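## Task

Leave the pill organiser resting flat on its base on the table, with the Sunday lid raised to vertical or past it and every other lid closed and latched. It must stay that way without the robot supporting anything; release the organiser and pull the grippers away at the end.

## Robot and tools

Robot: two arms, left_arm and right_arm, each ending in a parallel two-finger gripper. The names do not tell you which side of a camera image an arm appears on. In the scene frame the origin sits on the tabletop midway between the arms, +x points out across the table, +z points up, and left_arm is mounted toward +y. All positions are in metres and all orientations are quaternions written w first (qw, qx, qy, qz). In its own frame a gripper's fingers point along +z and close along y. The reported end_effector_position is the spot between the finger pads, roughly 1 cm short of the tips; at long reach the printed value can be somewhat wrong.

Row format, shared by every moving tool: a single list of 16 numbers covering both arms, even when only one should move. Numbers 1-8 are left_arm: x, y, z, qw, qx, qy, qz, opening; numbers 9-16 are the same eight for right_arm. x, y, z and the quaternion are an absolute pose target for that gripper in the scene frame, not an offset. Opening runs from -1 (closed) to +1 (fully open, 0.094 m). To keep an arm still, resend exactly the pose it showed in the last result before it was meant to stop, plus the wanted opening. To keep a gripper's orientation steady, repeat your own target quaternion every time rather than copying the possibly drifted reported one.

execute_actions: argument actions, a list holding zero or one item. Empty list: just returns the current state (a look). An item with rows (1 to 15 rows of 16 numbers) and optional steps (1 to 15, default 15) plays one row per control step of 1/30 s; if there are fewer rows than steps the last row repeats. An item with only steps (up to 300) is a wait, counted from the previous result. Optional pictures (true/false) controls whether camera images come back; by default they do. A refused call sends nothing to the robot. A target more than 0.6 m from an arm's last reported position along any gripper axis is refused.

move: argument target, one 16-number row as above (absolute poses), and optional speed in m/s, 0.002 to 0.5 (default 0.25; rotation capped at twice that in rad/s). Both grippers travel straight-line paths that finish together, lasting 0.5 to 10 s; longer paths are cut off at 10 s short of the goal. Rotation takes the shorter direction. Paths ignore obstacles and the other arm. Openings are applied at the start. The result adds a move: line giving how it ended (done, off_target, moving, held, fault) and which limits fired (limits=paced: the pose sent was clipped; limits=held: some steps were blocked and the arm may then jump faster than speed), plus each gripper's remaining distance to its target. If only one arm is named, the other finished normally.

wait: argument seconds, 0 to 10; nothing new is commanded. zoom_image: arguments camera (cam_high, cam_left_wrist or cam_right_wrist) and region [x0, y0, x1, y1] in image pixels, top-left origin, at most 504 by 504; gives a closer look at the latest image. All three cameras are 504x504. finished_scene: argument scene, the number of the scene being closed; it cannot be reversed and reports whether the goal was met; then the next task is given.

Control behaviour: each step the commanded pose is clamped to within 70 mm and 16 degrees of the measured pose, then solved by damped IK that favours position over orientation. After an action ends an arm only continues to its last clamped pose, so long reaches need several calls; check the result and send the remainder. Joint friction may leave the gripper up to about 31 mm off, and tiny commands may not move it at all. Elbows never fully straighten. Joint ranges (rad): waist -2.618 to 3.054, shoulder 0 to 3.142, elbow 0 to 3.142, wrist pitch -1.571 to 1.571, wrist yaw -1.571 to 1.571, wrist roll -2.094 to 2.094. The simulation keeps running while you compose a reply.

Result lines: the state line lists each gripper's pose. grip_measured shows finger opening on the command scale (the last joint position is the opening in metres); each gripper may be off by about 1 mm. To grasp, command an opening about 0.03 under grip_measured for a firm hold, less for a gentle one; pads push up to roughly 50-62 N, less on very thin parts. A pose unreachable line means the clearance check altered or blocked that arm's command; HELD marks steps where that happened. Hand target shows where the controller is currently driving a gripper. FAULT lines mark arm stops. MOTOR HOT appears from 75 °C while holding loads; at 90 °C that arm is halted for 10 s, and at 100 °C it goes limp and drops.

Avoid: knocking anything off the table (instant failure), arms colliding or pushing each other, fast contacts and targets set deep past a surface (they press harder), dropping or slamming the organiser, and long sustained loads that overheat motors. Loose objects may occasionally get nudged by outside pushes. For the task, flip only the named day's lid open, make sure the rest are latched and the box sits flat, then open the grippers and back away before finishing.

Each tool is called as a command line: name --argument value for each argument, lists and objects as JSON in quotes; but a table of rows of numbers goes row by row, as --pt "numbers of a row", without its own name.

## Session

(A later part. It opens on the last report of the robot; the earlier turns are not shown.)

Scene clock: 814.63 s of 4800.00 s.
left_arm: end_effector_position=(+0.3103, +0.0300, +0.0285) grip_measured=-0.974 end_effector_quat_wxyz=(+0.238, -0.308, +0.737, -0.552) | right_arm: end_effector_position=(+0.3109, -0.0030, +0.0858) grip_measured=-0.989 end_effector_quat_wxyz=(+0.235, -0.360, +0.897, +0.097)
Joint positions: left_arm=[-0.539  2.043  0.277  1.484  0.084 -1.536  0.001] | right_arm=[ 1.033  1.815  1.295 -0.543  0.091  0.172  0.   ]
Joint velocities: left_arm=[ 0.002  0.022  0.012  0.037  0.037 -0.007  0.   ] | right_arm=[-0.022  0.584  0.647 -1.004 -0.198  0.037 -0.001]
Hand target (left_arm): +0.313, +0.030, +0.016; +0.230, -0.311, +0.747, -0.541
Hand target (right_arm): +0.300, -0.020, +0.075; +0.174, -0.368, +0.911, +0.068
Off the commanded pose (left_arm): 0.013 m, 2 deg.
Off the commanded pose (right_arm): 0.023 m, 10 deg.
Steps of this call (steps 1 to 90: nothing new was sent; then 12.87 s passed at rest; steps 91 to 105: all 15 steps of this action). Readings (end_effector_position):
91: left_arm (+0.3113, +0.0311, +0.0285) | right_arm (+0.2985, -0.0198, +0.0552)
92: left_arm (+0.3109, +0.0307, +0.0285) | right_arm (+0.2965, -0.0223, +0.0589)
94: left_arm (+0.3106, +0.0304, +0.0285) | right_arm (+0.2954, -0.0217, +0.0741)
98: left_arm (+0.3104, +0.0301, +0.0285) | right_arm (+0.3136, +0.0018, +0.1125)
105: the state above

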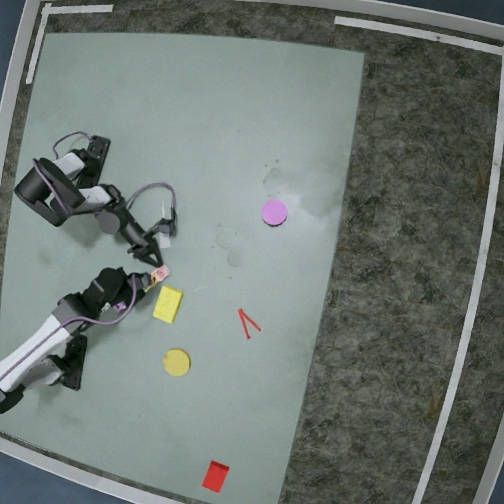

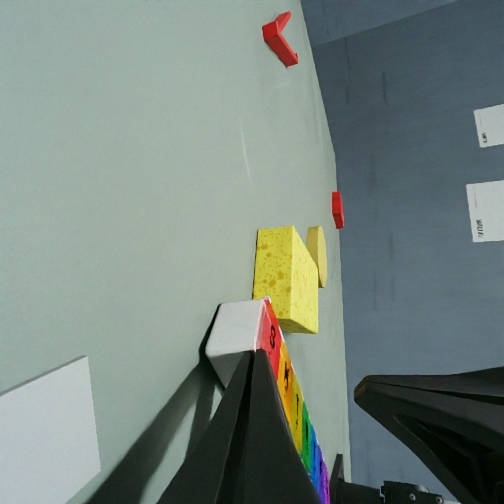

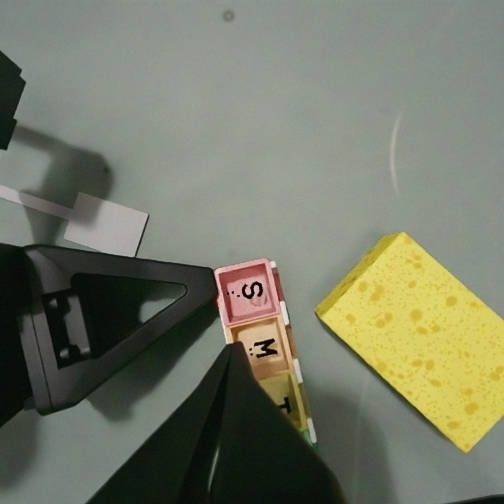

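Smooth move to above M.

move --target '[0.313,0.029,0.016,0.230,-0.310,0.747,-0.540,-1, 0.302,-0.018,0.05,0.161,-0.369,0.913,0.065,-1]' --speed 0.06

Scene clock: 820.60 s of 4800.00 s.
left_arm: end_effector_position=(+0.3102, +0.0299, +0.0287) grip_measured=-0.974 end_effector_quat_wxyz=(+0.238, -0.308, +0.737, -0.552) | right_arm: end_effector_position=(+0.2970, -0.0207, +0.0506) grip_measured=-0.989 end_effector_quat_wxyz=(+0.158, -0.370, +0.913, +0.057)
Joint positions: left_arm=[-0.539  2.043  0.277  1.485  0.085 -1.535  0.001] | right_arm=[ 1.028  1.897  1.33  -0.674  0.073  0.172  0.   ]
Joint velocities: left_arm=[-0.002 -0.022 -0.007 -0.095  0.007  0.007  0.   ] | right_arm=[-0.027 -0.007 -0.012 -0.007  0.022 -0.051  0.001]
Hand target (left_arm): +0.312, +0.029, +0.016; +0.230, -0.311, +0.747, -0.541
Hand target (right_arm): +0.303, -0.017, +0.049; +0.162, -0.369, +0.913, +0.064
Off the commanded pose (left_arm): 0.013 m, 2 deg.
Off the commanded pose (right_arm): 0.006 m, 1 deg.
After step 90, 2.20 s passed at rest.
move: off_target (left_arm)

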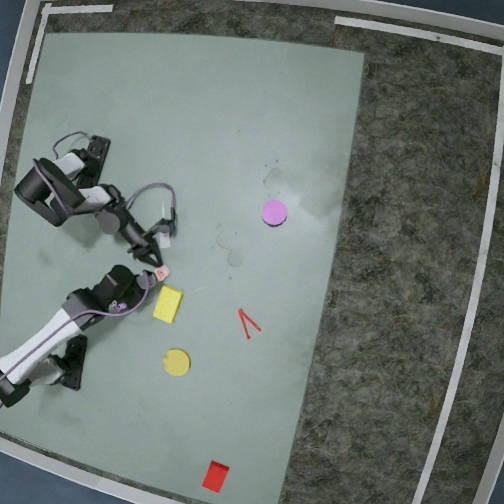

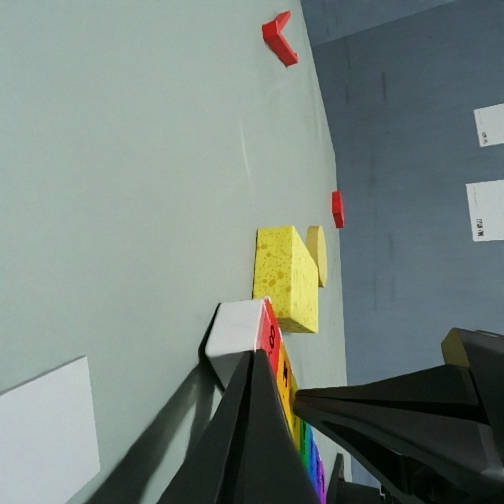

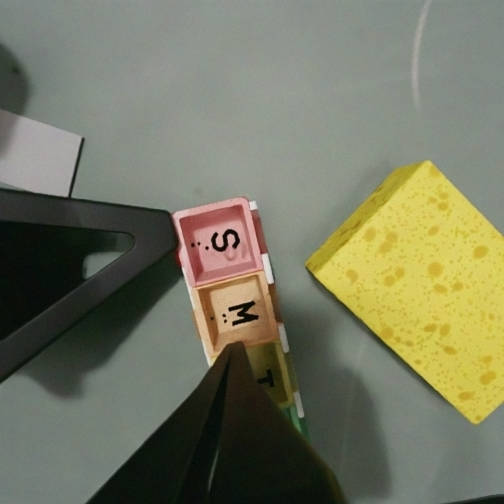

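move --target '[0.313,0.029,0.016,0.230,-0.310,0.747,-0.540,-1, 0.310,-0.011,0.025,0.161,-0.369,0.913,0.065,-1]' --speed 0.02

Scene clock: 830.13 s of 4800.00 s.
left_arm: end_effector_position=(+0.3112, +0.0310, +0.0284) grip_measured=-0.974 end_effector_quat_wxyz=(+0.238, -0.314, +0.735, -0.552) | right_arm: end_effector_position=(+0.3025, -0.0150, +0.0486) grip_measured=-0.989 end_effector_quat_wxyz=(+0.167, -0.369, +0.912, +0.066)
Joint positions: left_arm=[-0.539  2.043  0.277  1.483  0.076 -1.545  0.001] | right_arm=[ 1.023  1.909  1.33  -0.637  0.067  0.168  0.   ]
Joint velocities: left_arm=[ 0.012  0.002  0.002  0.007 -0.037 -0.037 -0.   ] | right_arm=[-0.007 -0.002  0.002  0.007 -0.037  0.081 -0.001]
Hand target (left_arm): +0.312, +0.030, +0.016; +0.230, -0.311, +0.747, -0.541
Hand target (right_arm): +0.309, -0.012, +0.026; +0.161, -0.369, +0.913, +0.065
Off the commanded pose (left_arm): 0.013 m, 2 deg.
Off the commanded pose (right_arm): 0.025 m, 1 deg.
After step 90, 4.80 s passed at rest.
move: off_target (left_arm, right_arm)

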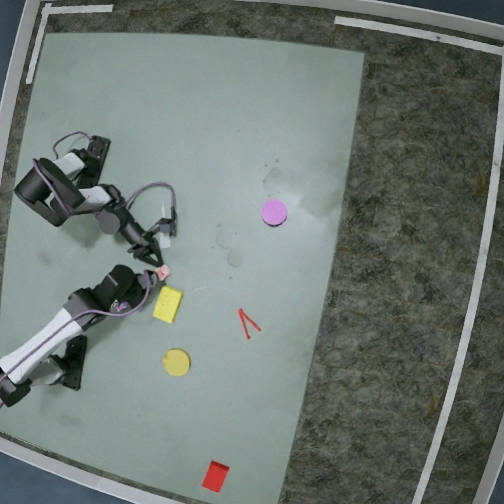

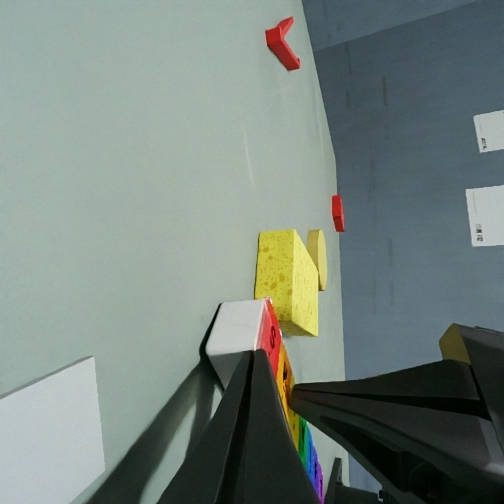

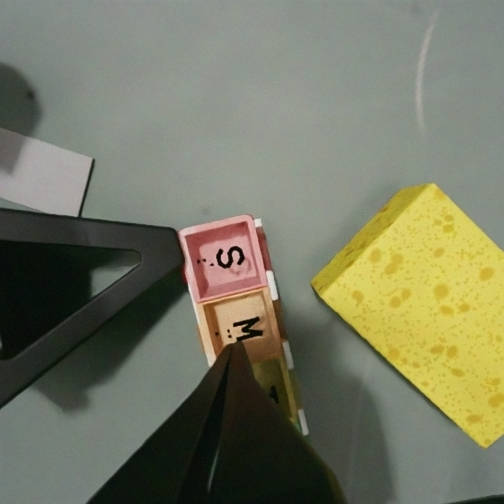

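execute_actions --actions '[{"rows":[[0.313,0.029,0.016,0.230,-0.310,0.747,-0.540,-1, 0.304,-0.016,0.022,0.161,-0.369,0.913,0.065,-1],[0.313,0.029,0.016,0.230,-0.310,0.747,-0.540,-1, 0.304,-0.016,0.019,0.161,-0.369,0.913,0.065,-1],[0.313,0.029,0.016,0.230,-0.310,0.747,-0.540,-1, 0.304,-0.016,0.016,0.161,-0.369,0.913,0.065,-1],[0.313,0.029,0.016,0.230,-0.310,0.747,-0.540,-1, 0.304,-0.016,0.013,0.161,-0.369,0.913,0.065,-1],[0.313,0.029,0.016,0.230,-0.310,0.747,-0.540,-1, 0.304,-0.016,0.010,0.161,-0.369,0.913,0.065,-1],[0.313,0.029,0.016,0.230,-0.310,0.747,-0.540,-1, 0.304,-0.016,0.007,0.161,-0.369,0.913,0.065,-1]],"steps":15}]'

zoom_image --camera "cam_left_wrist" --region '[170,270,370,470]'

Scene clock: 843.37 s of 4800.00 s.
left_arm: end_effector_position=(+0.3152, +0.0356, +0.0282) grip_measured=-0.974 end_effector_quat_wxyz=(+0.246, -0.325, +0.731, -0.548) | right_arm: end_effector_position=(+0.3067, -0.0104, +0.0482) grip_measured=-0.989 end_effector_quat_wxyz=(+0.184, -0.367, +0.909, +0.074)
Joint positions: left_arm=[-0.533  2.043  0.277  1.483  0.055 -1.551  0.001] | right_arm=[ 1.023  1.904  1.307 -0.579  0.071  0.168  0.   ]
Joint velocities: left_arm=[-0.002  0.002  0.012  0.051 -0.051  0.007 -0.001] | right_arm=[-0.007  0.012 -0.027  0.081  0.037 -0.11   0.   ]
Hand target (left_arm): +0.312, +0.030, +0.016; +0.230, -0.311, +0.747, -0.541
Hand target (right_arm): +0.302, -0.018, +0.009; +0.160, -0.369, +0.913, +0.064
Off the commanded pose (left_arm): 0.014 m, 3 deg.
Off the commanded pose (right_arm): 0.042 m, 3 deg.
Steps of this call (steps 1 to 90: nothing new was sent; then 9.73 s passed at rest; steps 91 to 105: all 15 steps of this action). Readings (end_effector_position):
91: left_arm (+0.3113, +0.0311, +0.0284) | right_arm (+0.3027, -0.0147, +0.0488)
92: left_arm (+0.3115, +0.0314, +0.0284) | right_arm (+0.3029, -0.0145, +0.0485)
94: left_arm (+0.3122, +0.0323, +0.0283) | right_arm (+0.3035, -0.0137, +0.0478)
98: left_arm (+0.3137, +0.0340, +0.0282) | right_arm (+0.3050, -0.0121, +0.0478)
105: the state above

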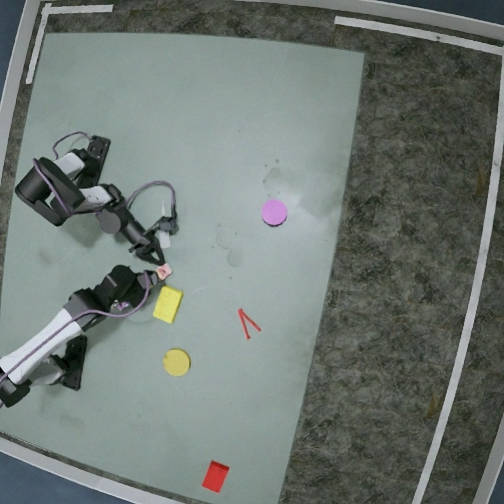

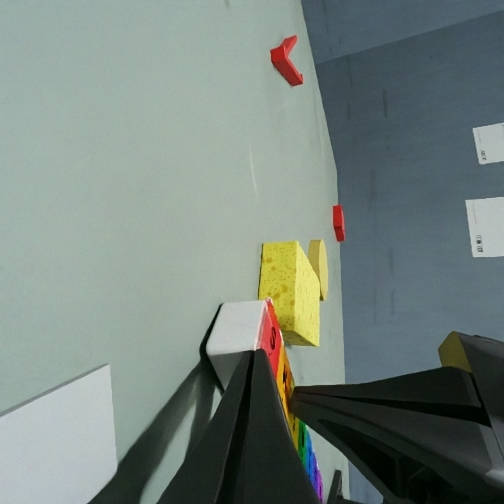

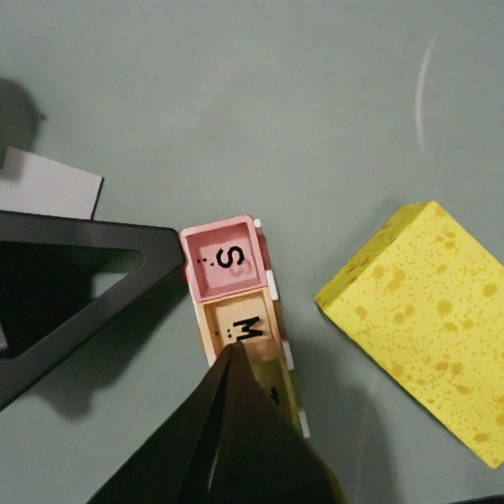

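Region (170, 270, 370, 470) of cam_left_wrist's 504x504 image, scaled by 2.520, with more detail than that image has.

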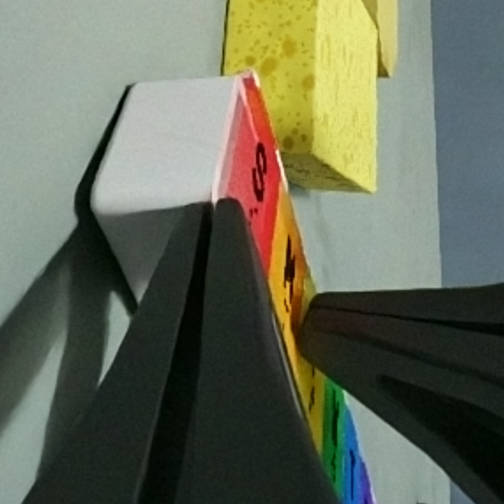

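execute_actions --actions '[{"rows":[[0.315,0.035,0.024,0.235,-0.312,0.740,-0.548,-1, 0.300,-0.020,0.012,0.161,-0.369,0.913,0.065,-1],[0.315,0.035,0.028,0.235,-0.312,0.740,-0.548,-1, 0.300,-0.020,0.012,0.161,-0.369,0.913,0.065,-1],[0.315,0.035,0.032,0.235,-0.312,0.740,-0.548,-1, 0.300,-0.020,0.012,0.161,-0.369,0.913,0.065,-1],[0.315,0.035,0.035,0.235,-0.312,0.740,-0.548,-1, 0.300,-0.020,0.012,0.161,-0.369,0.913,0.065,-1],[0.315,0.035,0.038,0.235,-0.312,0.740,-0.548,-1, 0.300,-0.020,0.012,0.161,-0.369,0.913,0.065,-1],[0.315,0.035,0.041,0.235,-0.312,0.740,-0.548,-1, 0.300,-0.020,0.012,0.161,-0.369,0.913,0.065,-1],[0.315,0.035,0.044,0.235,-0.312,0.740,-0.548,-1, 0.300,-0.020,0.012,0.161,-0.369,0.913,0.065,-1],[0.315,0.035,0.047,0.235,-0.312,0.740,-0.548,-1, 0.300,-0.020,0.012,0.161,-0.369,0.913,0.065,-1],[0.315,0.035,0.05,0.235,-0.312,0.740,-0.548,-1, 0.300,-0.020,0.012,0.161,-0.369,0.913,0.065,-1]],"steps":15}]'

zoom_image --camera "cam_left_wrist" --region '[170,270,370,470]'

Scene clock: 858.90 s of 4800.00 s.
left_arm: end_effector_position=(+0.3163, +0.0431, +0.0327) grip_measured=-0.990 end_effector_quat_wxyz=(+0.240, -0.331, +0.748, -0.522) | right_arm: end_effector_position=(+0.3090, -0.0040, +0.0479) grip_measured=-0.989 end_effector_quat_wxyz=(+0.199, -0.366, +0.905, +0.090)
Joint positions: left_arm=[-0.51   1.895  0.277  1.271  0.068 -1.531  0.   ] | right_arm=[ 1.023  1.899  1.282 -0.516  0.06   0.168  0.   ]
Joint velocities: left_arm=[-0.007 -0.252 -0.007  0.081 -0.022  0.037 -0.003] | right_arm=[ 0.017  0.007 -0.012  0.007  0.066  0.007 -0.001]
Hand target (left_arm): +0.315, +0.035, +0.049; +0.235, -0.312, +0.740, -0.548
Hand target (right_arm): +0.299, -0.020, +0.013; +0.161, -0.369, +0.913, +0.065
Off the commanded pose (left_arm): 0.019 m, 4 deg.
Off the commanded pose (right_arm): 0.040 m, 5 deg.
Steps of this call (steps 1 to 90: nothing new was sent; then 12.03 s passed at rest; steps 91 to 105: all 15 steps of this action). Readings (end_effector_position):
91: left_arm (+0.3160, +0.0366, +0.0281) | right_arm (+0.3071, -0.0101, +0.0485)
92: left_arm (+0.3163, +0.0370, +0.0282) | right_arm (+0.3073, -0.0098, +0.0485)
94: left_arm (+0.3169, +0.0383, +0.0281) | right_arm (+0.3080, -0.0087, +0.0483)
98: left_arm (+0.3165, +0.0412, +0.0272) | right_arm (+0.3084, -0.0057, +0.0478)
105: the state above

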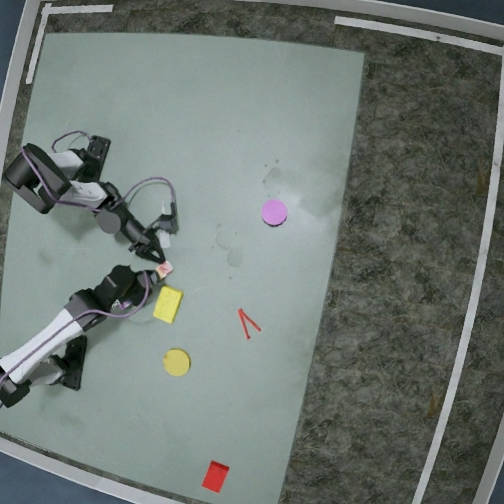

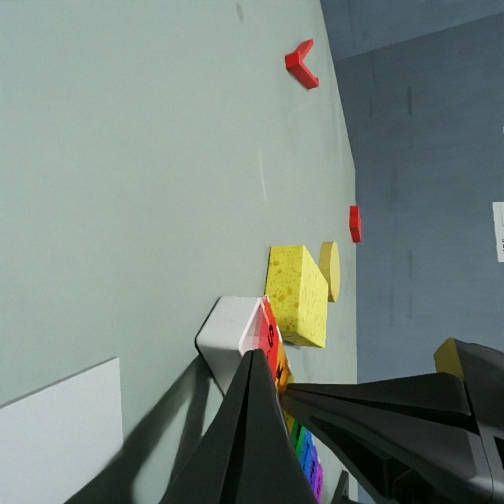

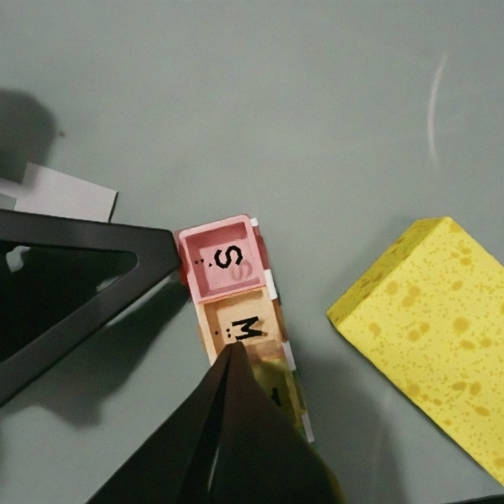

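Region (170, 270, 370, 470) of cam_left_wrist's 504x504 image, scaled by 2.520, with more detail than that image has.

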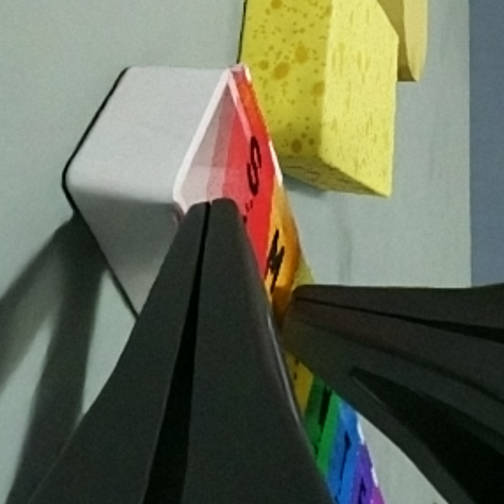

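execute_actions --actions '[{"rows":[[0.318,0.040,0.048,0.24,-0.325,0.745,-0.530,-1, 0.305,-0.010,0.030,0.18,-0.367,0.909,0.074,-1],[0.319,0.039,0.051,0.24,-0.325,0.745,-0.530,-1, 0.305,-0.010,0.030,0.18,-0.367,0.909,0.074,-1],[0.320,0.038,0.054,0.24,-0.325,0.745,-0.530,-1, 0.305,-0.010,0.030,0.18,-0.367,0.909,0.074,-1],[0.321,0.037,0.057,0.24,-0.325,0.745,-0.530,-1, 0.305,-0.010,0.030,0.18,-0.367,0.909,0.074,-1],[0.322,0.036,0.060,0.24,-0.325,0.745,-0.530,-1, 0.305,-0.010,0.030,0.18,-0.367,0.909,0.074,-1]],"steps":15}]'

zoom_image --camera "cam_left_wrist" --region '[170,270,370,470]'

Scene clock: 872.10 s of 4800.00 s.
left_arm: end_effector_position=(+0.3211, +0.0395, +0.0582) grip_measured=-0.995 end_effector_quat_wxyz=(+0.246, -0.327, +0.741, -0.532) | right_arm: end_effector_position=(+0.3080, -0.0012, +0.0486) grip_measured=-0.989 end_effector_quat_wxyz=(+0.201, -0.367, +0.903, +0.095)
Joint positions: left_arm=[-0.51   1.765  0.299  1.147  0.067 -1.531  0.   ] | right_arm=[ 1.026  1.899  1.282 -0.508  0.054  0.168  0.   ]
Joint velocities: left_arm=[-0.007 -0.007  0.002 -0.11  -0.007 -0.066  0.001] | right_arm=[ 0.002 -0.007 -0.007 -0.022  0.007  0.007 -0.   ]
Hand target (left_arm): +0.322, +0.036, +0.060; +0.241, -0.325, +0.745, -0.531
Hand target (right_arm): +0.305, -0.010, +0.030; +0.181, -0.367, +0.909, +0.074
Off the commanded pose (left_arm): 0.004 m, 1 deg.
Off the commanded pose (right_arm): 0.021 m, 3 deg.
Steps of this call (steps 1 to 90: nothing new was sent; then 9.70 s passed at rest; steps 91 to 105: all 15 steps of this action). Readings (end_effector_position):
91: left_arm (+0.3179, +0.0420, +0.0410) | right_arm (+0.3092, -0.0038, +0.0480)
92: left_arm (+0.3177, +0.0424, +0.0417) | right_arm (+0.3092, -0.0036, +0.0481)
94: left_arm (+0.3177, +0.0428, +0.0465) | right_arm (+0.3087, -0.0022, +0.0484)
98: left_arm (+0.3209, +0.0401, +0.0591) | right_arm (+0.3080, -0.0012, +0.0486)
105: the state above

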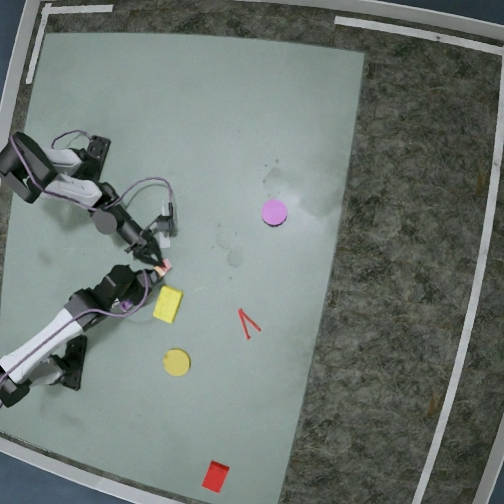

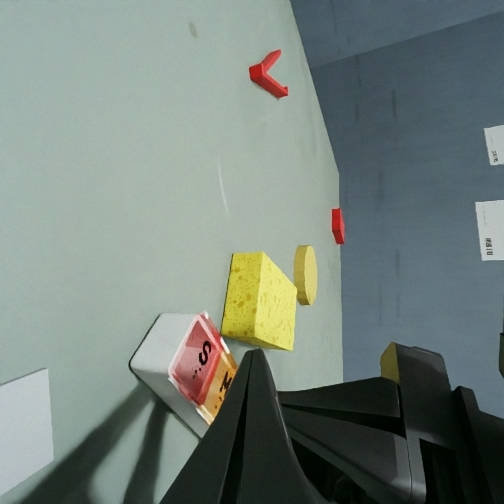

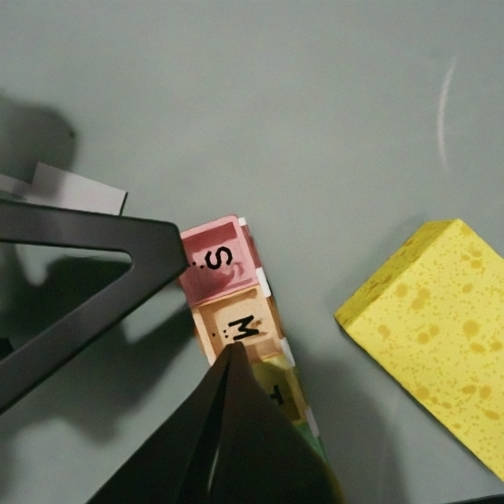

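Region (170, 270, 370, 470) of cam_left_wrist's 504x504 image, scaled by 2.520, with more detail than that image has.

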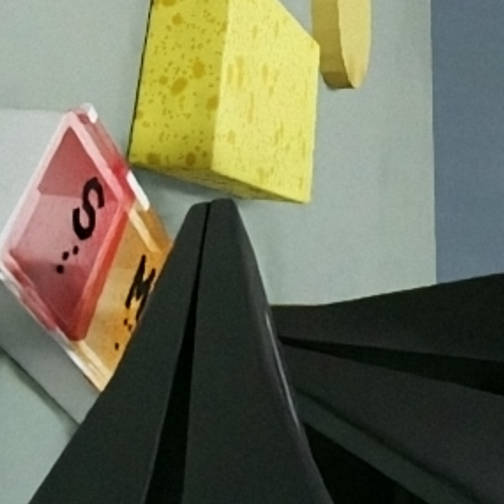

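execute_actions --actions '[{"rows":[[0.315,0.046,0.060,0.23,-0.31,0.747,-0.540,-0.5, 0.305,-0.010,0.030,0.18,-0.367,0.909,0.074,-1],[0.309,0.052,0.058,0.23,-0.31,0.747,-0.540,-0.5, 0.305,-0.010,0.030,0.18,-0.367,0.909,0.074,-1],[0.303,0.057,0.054,0.23,-0.31,0.747,-0.540,-0.5, 0.305,-0.010,0.030,0.18,-0.367,0.909,0.074,-1],[0.300,0.060,0.048,0.23,-0.31,0.747,-0.540,-0.5, 0.305,-0.010,0.030,0.18,-0.367,0.909,0.074,-1],[0.300,0.060,0.040,0.23,-0.31,0.747,-0.540,-0.5, 0.305,-0.010,0.030,0.18,-0.367,0.909,0.074,-1],[0.300,0.060,0.032,0.23,-0.31,0.747,-0.540,-0.5, 0.305,-0.010,0.030,0.18,-0.367,0.909,0.074,-1],[0.300,0.060,0.025,0.23,-0.31,0.747,-0.540,-0.5, 0.305,-0.010,0.030,0.18,-0.367,0.909,0.074,-1],[0.300,0.060,0.018,0.23,-0.31,0.747,-0.540,-0.5, 0.305,-0.010,0.030,0.18,-0.367,0.909,0.074,-1]],"steps":15}]'

Scene clock: 888.83 s of 4800.00 s.
left_arm: end_effector_position=(+0.3045, +0.0549, +0.0256) grip_measured=-0.502 end_effector_quat_wxyz=(+0.232, -0.312, +0.745, -0.541) | right_arm: end_effector_position=(+0.3080, -0.0012, +0.0486) grip_measured=-0.989 end_effector_quat_wxyz=(+0.201, -0.367, +0.903, +0.095)
Joint positions: left_arm=[-0.461  2.001  0.207  1.479  0.159 -1.511  0.023] | right_arm=[ 1.026  1.899  1.282 -0.508  0.054  0.168  0.   ]
Joint velocities: left_arm=[-0.012  0.178  0.002  0.403  0.051  0.007  0.001] | right_arm=[-0.002 -0.017 -0.017  0.081  0.051  0.037 -0.001]
Hand target (left_arm): +0.300, +0.060, +0.019; +0.229, -0.311, +0.748, -0.539
Hand target (right_arm): +0.305, -0.010, +0.030; +0.181, -0.368, +0.909, +0.074
Off the commanded pose (left_arm): 0.010 m, 0 deg.
Off the commanded pose (right_arm): 0.021 m, 3 deg.
Steps of this call (steps 1 to 90: nothing new was sent; then 13.23 s passed at rest; steps 91 to 105: all 15 steps of this action). Readings (end_effector_position):
91: left_arm (+0.3201, +0.0396, +0.0559) | right_arm (+0.3080, -0.0012, +0.0486)
92: left_arm (+0.3199, +0.0412, +0.0564) | right_arm (+0.3080, -0.0012, +0.0486)
94: left_arm (+0.3156, +0.0492, +0.0554) | right_arm (+0.3080, -0.0012, +0.0486)
98: left_arm (+0.3050, +0.0575, +0.0361) | right_arm (+0.3080, -0.0012, +0.0486)
105: the state above

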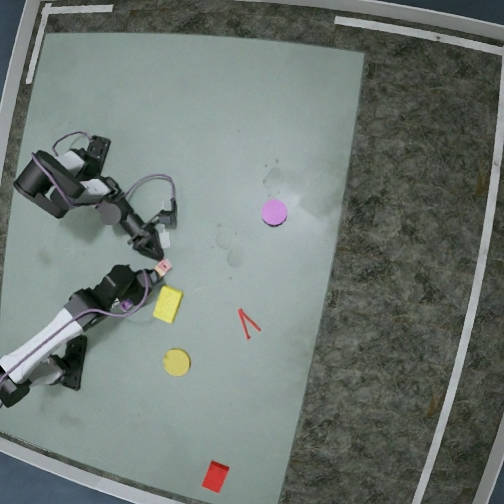

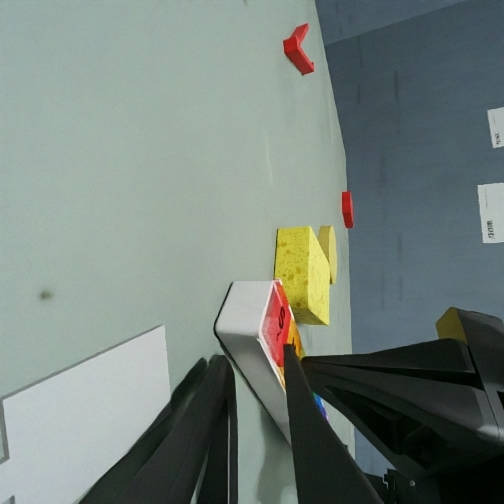

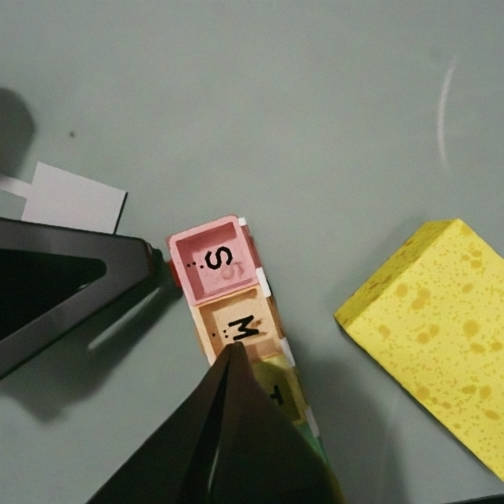

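execute_actions --actions '[{"rows":[[0.306,0.053,0.020,0.23,-0.31,0.747,-0.540,-0.5, 0.305,-0.010,0.030,0.18,-0.367,0.909,0.074,-1],[0.309,0.051,0.020,0.23,-0.31,0.747,-0.540,-0.5, 0.305,-0.010,0.030,0.18,-0.367,0.909,0.074,-1],[0.312,0.048,0.020,0.23,-0.31,0.747,-0.540,-0.5, 0.305,-0.010,0.030,0.18,-0.367,0.909,0.074,-1],[0.315,0.045,0.020,0.23,-0.31,0.747,-0.540,-0.5, 0.305,-0.010,0.030,0.18,-0.367,0.909,0.074,-1],[0.318,0.042,0.020,0.23,-0.31,0.747,-0.540,-0.5, 0.305,-0.010,0.030,0.18,-0.367,0.909,0.074,-1],[0.321,0.040,0.020,0.23,-0.31,0.747,-0.540,-0.5, 0.305,-0.010,0.030,0.18,-0.367,0.909,0.074,-1]],"steps":15}]'

zoom_image --camera "cam_left_wrist" --region '[170,270,370,470]'

Scene clock: 900.17 s of 4800.00 s.
left_arm: end_effector_position=(+0.3204, +0.0435, +0.0341) grip_measured=-0.502 end_effector_quat_wxyz=(+0.240, -0.305, +0.736, -0.555) | right_arm: end_effector_position=(+0.3106, -0.0028, +0.0489) grip_measured=-0.989 end_effector_quat_wxyz=(+0.206, -0.365, +0.904, +0.088)
Joint positions: left_arm=[-0.461  2.015  0.274  1.465  0.162 -1.511  0.023] | right_arm=[ 1.025  1.899  1.282 -0.507  0.071  0.168  0.   ]
Joint velocities: left_arm=[ 0.007 -0.007  0.002  0.022 -0.037 -0.007 -0.001] | right_arm=[ 0.012 -0.022  0.002 -0.051  0.066  0.037  0.   ]
Hand target (left_arm): +0.321, +0.041, +0.021; +0.230, -0.310, +0.747, -0.540
Hand target (right_arm): +0.305, -0.010, +0.030; +0.180, -0.367, +0.909, +0.074
Off the commanded pose (left_arm): 0.015 m, 3 deg.
Off the commanded pose (right_arm): 0.021 m, 3 deg.
Steps of this call (steps 1 to 90: nothing new was sent; then 7.83 s passed at rest; steps 91 to 105: all 15 steps of this action). Readings (end_effector_position):
91: left_arm (+0.3059, +0.0530, +0.0324) | right_arm (+0.3080, -0.0012, +0.0486)
92: left_arm (+0.3059, +0.0530, +0.0322) | right_arm (+0.3080, -0.0012, +0.0486)
94: left_arm (+0.3079, +0.0516, +0.0317) | right_arm (+0.3080, -0.0012, +0.0486)
98: left_arm (+0.3188, +0.0445, +0.0346) | right_arm (+0.3097, -0.0021, +0.0489)
105: the state above

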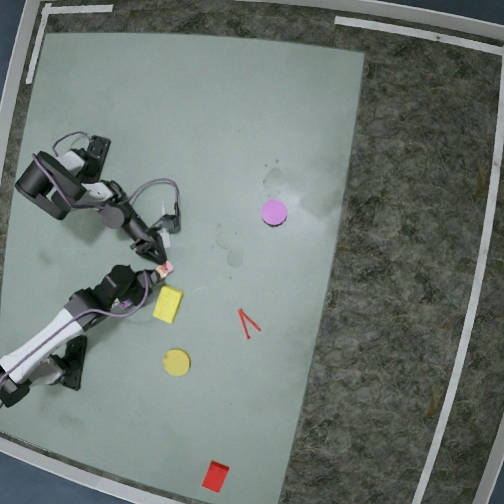

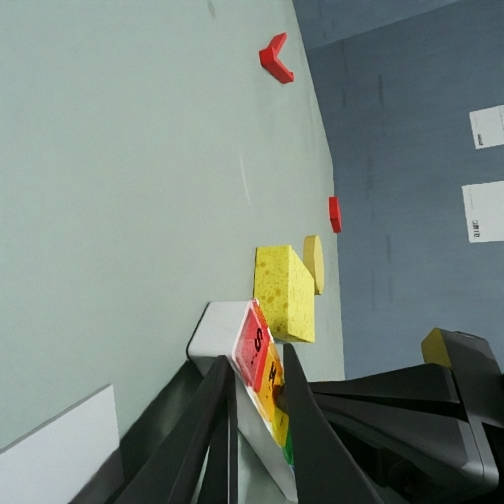

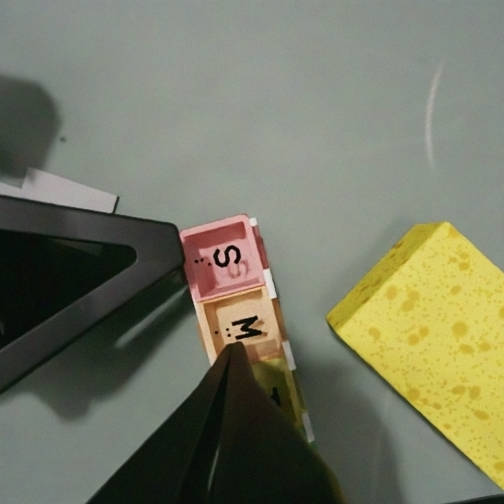

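Region (170, 270, 370, 470) of cam_left_wrist's 504x504 image, scaled by 2.520, with more detail than that image has.

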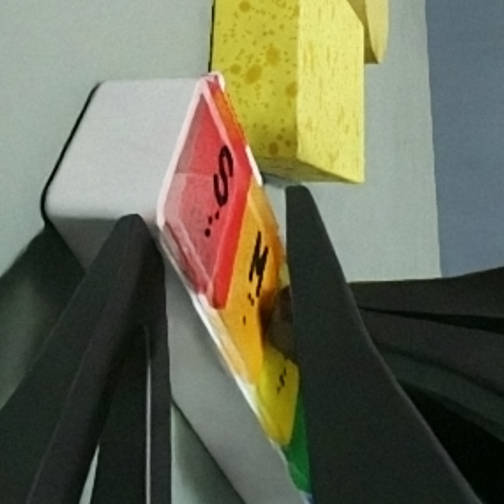

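execute_actions --actions '[{"rows":[[0.321,0.041,0.022,0.23,-0.31,0.747,-0.540,-0.6, 0.305,-0.010,0.030,0.18,-0.367,0.909,0.074,-1],[0.321,0.041,0.024,0.23,-0.31,0.747,-0.540,-0.6, 0.305,-0.010,0.030,0.18,-0.367,0.909,0.074,-1],[0.321,0.041,0.026,0.23,-0.31,0.747,-0.540,-0.65, 0.305,-0.010,0.030,0.18,-0.367,0.909,0.074,-1],[0.321,0.041,0.028,0.23,-0.31,0.747,-0.540,-0.65, 0.305,-0.010,0.030,0.18,-0.367,0.909,0.074,-1],[0.321,0.041,0.030,0.23,-0.31,0.747,-0.540,-0.7, 0.305,-0.010,0.030,0.18,-0.367,0.909,0.074,-1],[0.321,0.041,0.032,0.23,-0.31,0.747,-0.540,-0.7, 0.305,-0.010,0.030,0.18,-0.367,0.909,0.074,-1],[0.321,0.041,0.034,0.23,-0.31,0.747,-0.540,-0.7, 0.305,-0.010,0.030,0.18,-0.367,0.909,0.074,-1],[0.321,0.041,0.036,0.23,-0.31,0.747,-0.540,-0.7, 0.305,-0.010,0.030,0.18,-0.367,0.909,0.074,-1],[0.321,0.041,0.038,0.23,-0.31,0.747,-0.540,-0.7, 0.305,-0.010,0.030,0.18,-0.367,0.909,0.074,-1],[0.322,0.040,0.040,0.23,-0.31,0.747,-0.540,-0.7, 0.305,-0.010,0.030,0.18,-0.367,0.909,0.074,-1]],"steps":15}]'

zoom_image --camera "cam_left_wrist" --region '[170,270,370,470]'

Scene clock: 912.43 s of 4800.00 s.
left_arm: end_effector_position=(+0.3200, +0.0438, +0.0418) grip_measured=-0.697 end_effector_quat_wxyz=(+0.235, -0.308, +0.741, -0.548) | right_arm: end_effector_position=(+0.3107, -0.0027, +0.0490) grip_measured=-0.989 end_effector_quat_wxyz=(+0.206, -0.365, +0.904, +0.088)
Joint positions: left_arm=[-0.461  1.918  0.275  1.347  0.162 -1.511  0.014] | right_arm=[ 1.025  1.899  1.282 -0.507  0.071  0.168  0.   ]
Joint velocities: left_arm=[-0.007 -0.017 -0.007 -0.139 -0.081 -0.066  0.   ] | right_arm=[ 0.002  0.007 -0.002  0.037  0.007  0.051 -0.001]
Hand target (left_arm): +0.322, +0.040, +0.040; +0.230, -0.310, +0.747, -0.541
Hand target (right_arm): +0.305, -0.010, +0.030; +0.181, -0.367, +0.909, +0.074
Off the commanded pose (left_arm): 0.005 m, 1 deg.
Off the commanded pose (right_arm): 0.021 m, 3 deg.
Steps of this call (steps 1 to 90: nothing new was sent; then 8.77 s passed at rest; steps 91 to 105: all 15 steps of this action). Readings (end_effector_position):
91: left_arm (+0.3203, +0.0436, +0.0326) | right_arm (+0.3107, -0.0027, +0.0490)
92: left_arm (+0.3200, +0.0438, +0.0315) | right_arm (+0.3107, -0.0027, +0.0490)
94: left_arm (+0.3194, +0.0442, +0.0289) | right_arm (+0.3107, -0.0027, +0.0490)
98: left_arm (+0.3189, +0.0445, +0.0306) | right_arm (+0.3107, -0.0027, +0.0490)
105: the state above

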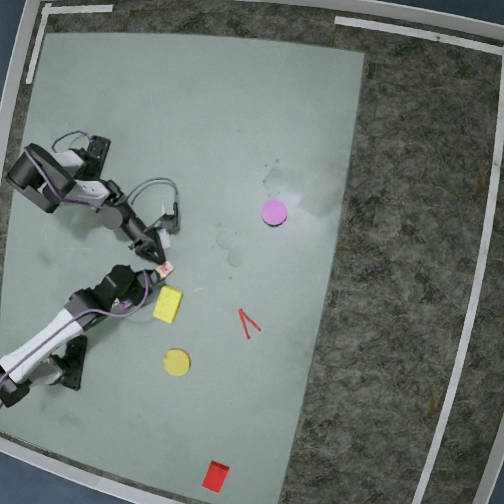

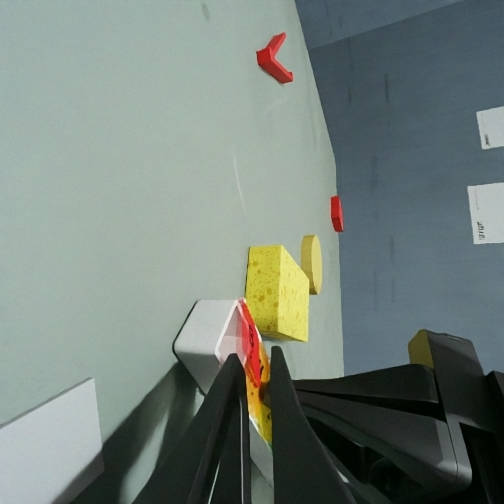

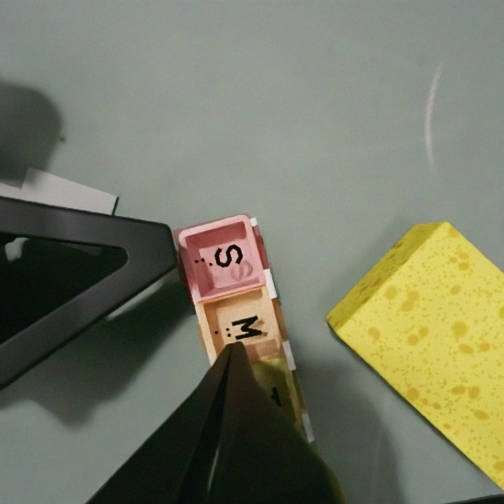

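Region (170, 270, 370, 470) of cam_left_wrist's 504x504 image, scaled by 2.520, with more detail than that image has.

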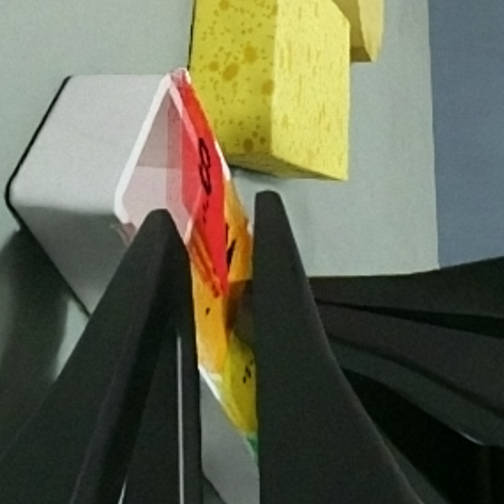

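execute_actions --actions '[{"rows":[[0.323,0.040,0.041,0.23,-0.31,0.747,-0.540,-0.7, 0.305,-0.010,0.030,0.18,-0.367,0.909,0.074,-1],[0.324,0.039,0.042,0.23,-0.31,0.747,-0.540,-0.7, 0.305,-0.010,0.030,0.18,-0.367,0.909,0.074,-1],[0.325,0.038,0.043,0.23,-0.31,0.747,-0.540,-0.7, 0.305,-0.010,0.030,0.18,-0.367,0.909,0.074,-1],[0.326,0.037,0.044,0.23,-0.31,0.747,-0.540,-0.7, 0.305,-0.010,0.030,0.18,-0.367,0.909,0.074,-1],[0.327,0.036,0.045,0.23,-0.31,0.747,-0.540,-0.7, 0.305,-0.010,0.030,0.18,-0.367,0.909,0.074,-1],[0.328,0.035,0.046,0.23,-0.31,0.747,-0.540,-0.7, 0.305,-0.010,0.030,0.18,-0.367,0.909,0.074,-1],[0.329,0.034,0.047,0.23,-0.31,0.747,-0.540,-0.7, 0.305,-0.010,0.030,0.18,-0.367,0.909,0.074,-1],[0.330,0.033,0.048,0.23,-0.31,0.747,-0.540,-0.7, 0.305,-0.010,0.030,0.18,-0.367,0.909,0.074,-1]],"steps":15}]'

zoom_image --camera "cam_left_wrist" --region '[150,270,350,470]'

Scene clock: 928.97 s of 4800.00 s.
left_arm: end_effector_position=(+0.3290, +0.0376, +0.0464) grip_measured=-0.697 end_effector_quat_wxyz=(+0.232, -0.311, +0.744, -0.544) | right_arm: end_effector_position=(+0.3107, -0.0027, +0.0490) grip_measured=-0.989 end_effector_quat_wxyz=(+0.206, -0.365, +0.904, +0.088)
Joint positions: left_arm=[-0.461  1.881  0.324  1.247  0.162 -1.511  0.014] | right_arm=[ 1.025  1.899  1.282 -0.507  0.071  0.168  0.   ]
Joint velocities: left_arm=[ 0.007  0.022  0.002 -0.007  0.051 -0.022 -0.   ] | right_arm=[ 0.007  0.002 -0.007  0.037  0.022 -0.081 -0.   ]
Hand target (left_arm): +0.330, +0.033, +0.048; +0.230, -0.310, +0.747, -0.541
Hand target (right_arm): +0.305, -0.010, +0.030; +0.180, -0.367, +0.909, +0.074
Off the commanded pose (left_arm): 0.005 m, 1 deg.
Off the commanded pose (right_arm): 0.021 m, 3 deg.
Steps of this call (steps 1 to 90: nothing new was sent; then 13.03 s passed at rest; steps 91 to 105: all 15 steps of this action). Readings (end_effector_position):
91: left_arm (+0.3182, +0.0450, +0.0353) | right_arm (+0.3107, -0.0027, +0.0490)
92: left_arm (+0.3183, +0.0449, +0.0348) | right_arm (+0.3107, -0.0027, +0.0490)
94: left_arm (+0.3198, +0.0439, +0.0353) | right_arm (+0.3107, -0.0027, +0.0490)
98: left_arm (+0.3261, +0.0396, +0.0444) | right_arm (+0.3107, -0.0027, +0.0490)
105: the state above

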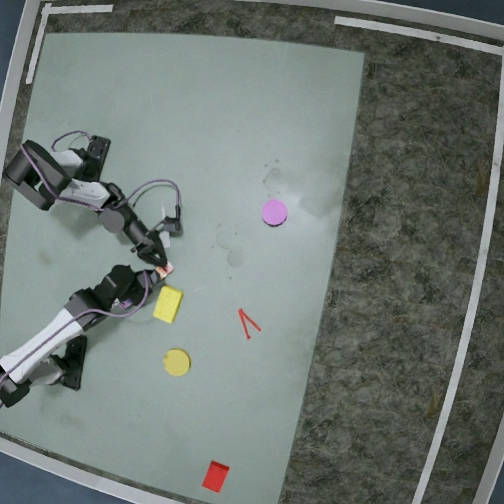

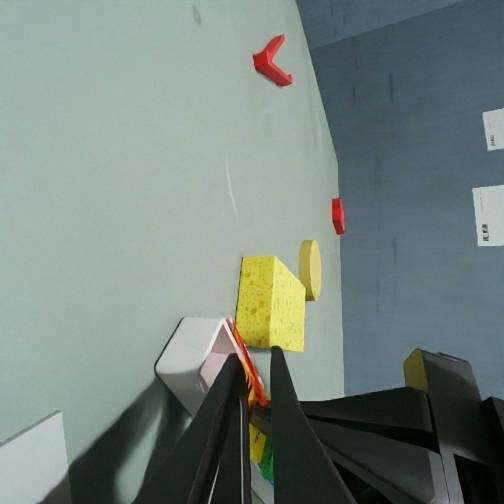

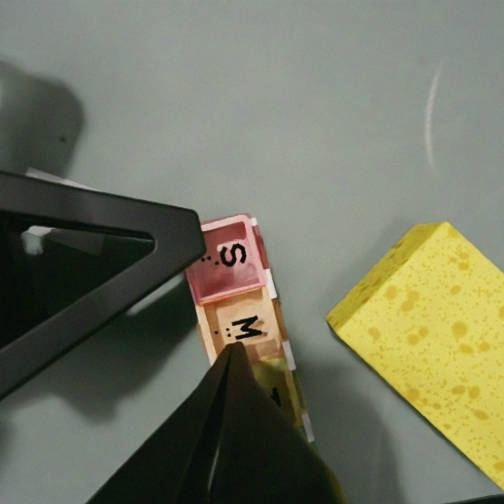

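Region (150, 270, 350, 470) of cam_left_wrist's 504x504 image, scaled by 2.520, with more detail than that image has.

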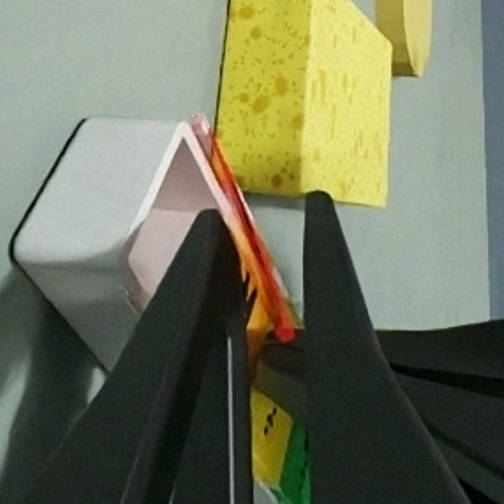

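execute_actions --actions '[{"rows":[[0.330,0.035,0.049,0.23,-0.31,0.747,-0.540,-0.68, 0.305,-0.010,0.030,0.18,-0.367,0.909,0.074,-1],[0.331,0.034,0.051,0.23,-0.31,0.747,-0.540,-0.66, 0.305,-0.010,0.030,0.18,-0.367,0.909,0.074,-1],[0.332,0.033,0.053,0.23,-0.31,0.747,-0.540,-0.65, 0.305,-0.010,0.030,0.18,-0.367,0.909,0.074,-1],[0.333,0.032,0.055,0.23,-0.31,0.747,-0.540,-0.65, 0.305,-0.010,0.030,0.18,-0.367,0.909,0.074,-1],[0.334,0.031,0.057,0.23,-0.31,0.747,-0.540,-0.65, 0.305,-0.010,0.030,0.18,-0.367,0.909,0.074,-1],[0.335,0.030,0.058,0.23,-0.31,0.747,-0.540,-0.65, 0.305,-0.010,0.030,0.18,-0.367,0.909,0.074,-1],[0.336,0.029,0.059,0.23,-0.31,0.747,-0.540,-0.65, 0.305,-0.010,0.030,0.18,-0.367,0.909,0.074,-1],[0.337,0.028,0.060,0.23,-0.31,0.747,-0.540,-0.65, 0.305,-0.010,0.030,0.18,-0.367,0.909,0.074,-1],[0.338,0.027,0.060,0.23,-0.31,0.747,-0.540,-0.65, 0.305,-0.010,0.030,0.18,-0.367,0.909,0.074,-1],[0.339,0.026,0.060,0.23,-0.31,0.747,-0.540,-0.65, 0.305,-0.010,0.030,0.18,-0.367,0.909,0.074,-1]],"steps":15}]'

zoom_image --camera "cam_left_wrist" --region '[130,270,350,490]'

Scene clock: 951.13 s of 4800.00 s.
left_arm: end_effector_position=(+0.3391, +0.0306, +0.0605) grip_measured=-0.653 end_effector_quat_wxyz=(+0.234, -0.309, +0.742, -0.546) | right_arm: end_effector_position=(+0.3107, -0.0027, +0.0490) grip_measured=-0.989 end_effector_quat_wxyz=(+0.206, -0.365, +0.904, +0.088)
Joint positions: left_arm=[-0.461  1.826  0.375  1.15   0.162 -1.511  0.016] | right_arm=[ 1.025  1.899  1.282 -0.507  0.071  0.168  0.   ]
Joint velocities: left_arm=[ 0.002 -0.027 -0.012 -0.139 -0.007  0.007 -0.   ] | right_arm=[ 0.002  0.007 -0.002 -0.051 -0.051  0.007  0.001]
Hand target (left_arm): +0.339, +0.026, +0.060; +0.230, -0.310, +0.747, -0.541
Hand target (right_arm): +0.305, -0.010, +0.030; +0.180, -0.367, +0.909, +0.074
Off the commanded pose (left_arm): 0.005 m, 1 deg.
Off the commanded pose (right_arm): 0.021 m, 3 deg.
Steps of this call (steps 1 to 90: nothing new was sent; then 18.67 s passed at rest; steps 91 to 105: all 15 steps of this action). Readings (end_effector_position):
91: left_arm (+0.3282, +0.0381, +0.0438) | right_arm (+0.3107, -0.0027, +0.0490)
92: left_arm (+0.3281, +0.0382, +0.0438) | right_arm (+0.3107, -0.0027, +0.0490)
94: left_arm (+0.3279, +0.0383, +0.0451) | right_arm (+0.3107, -0.0027, +0.0490)
98: left_arm (+0.3336, +0.0344, +0.0565) | right_arm (+0.3107, -0.0027, +0.0490)
105: the state above

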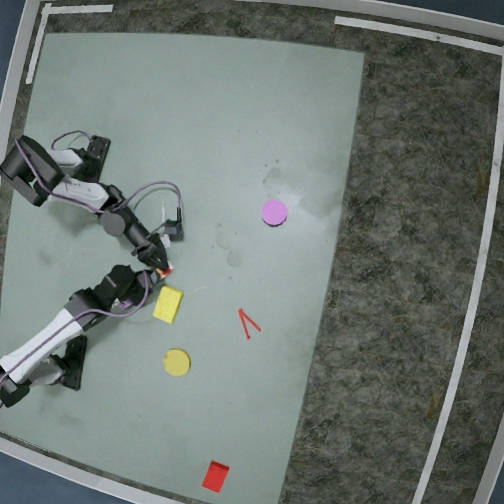

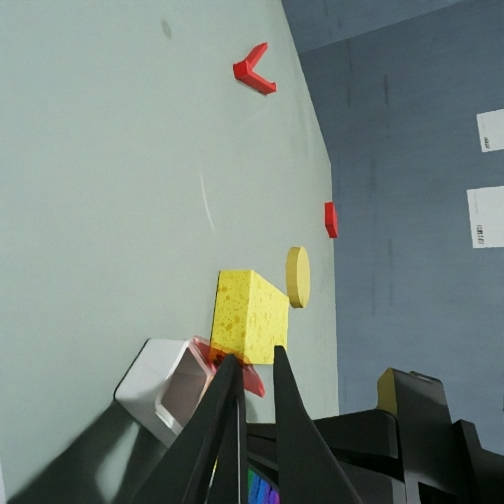

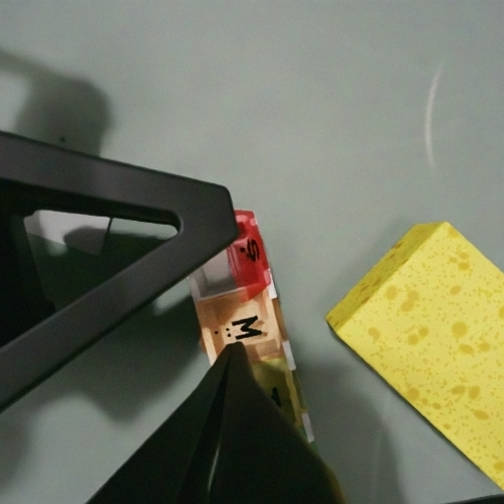

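Region (130, 270, 350, 490) of cam_left_wrist's 504x504 image, scaled by 2.291, with more detail than that image has.

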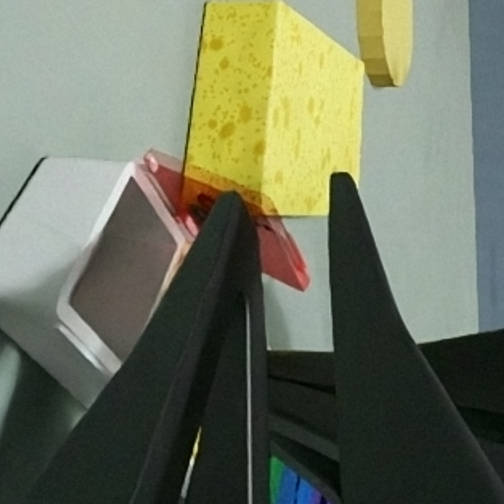

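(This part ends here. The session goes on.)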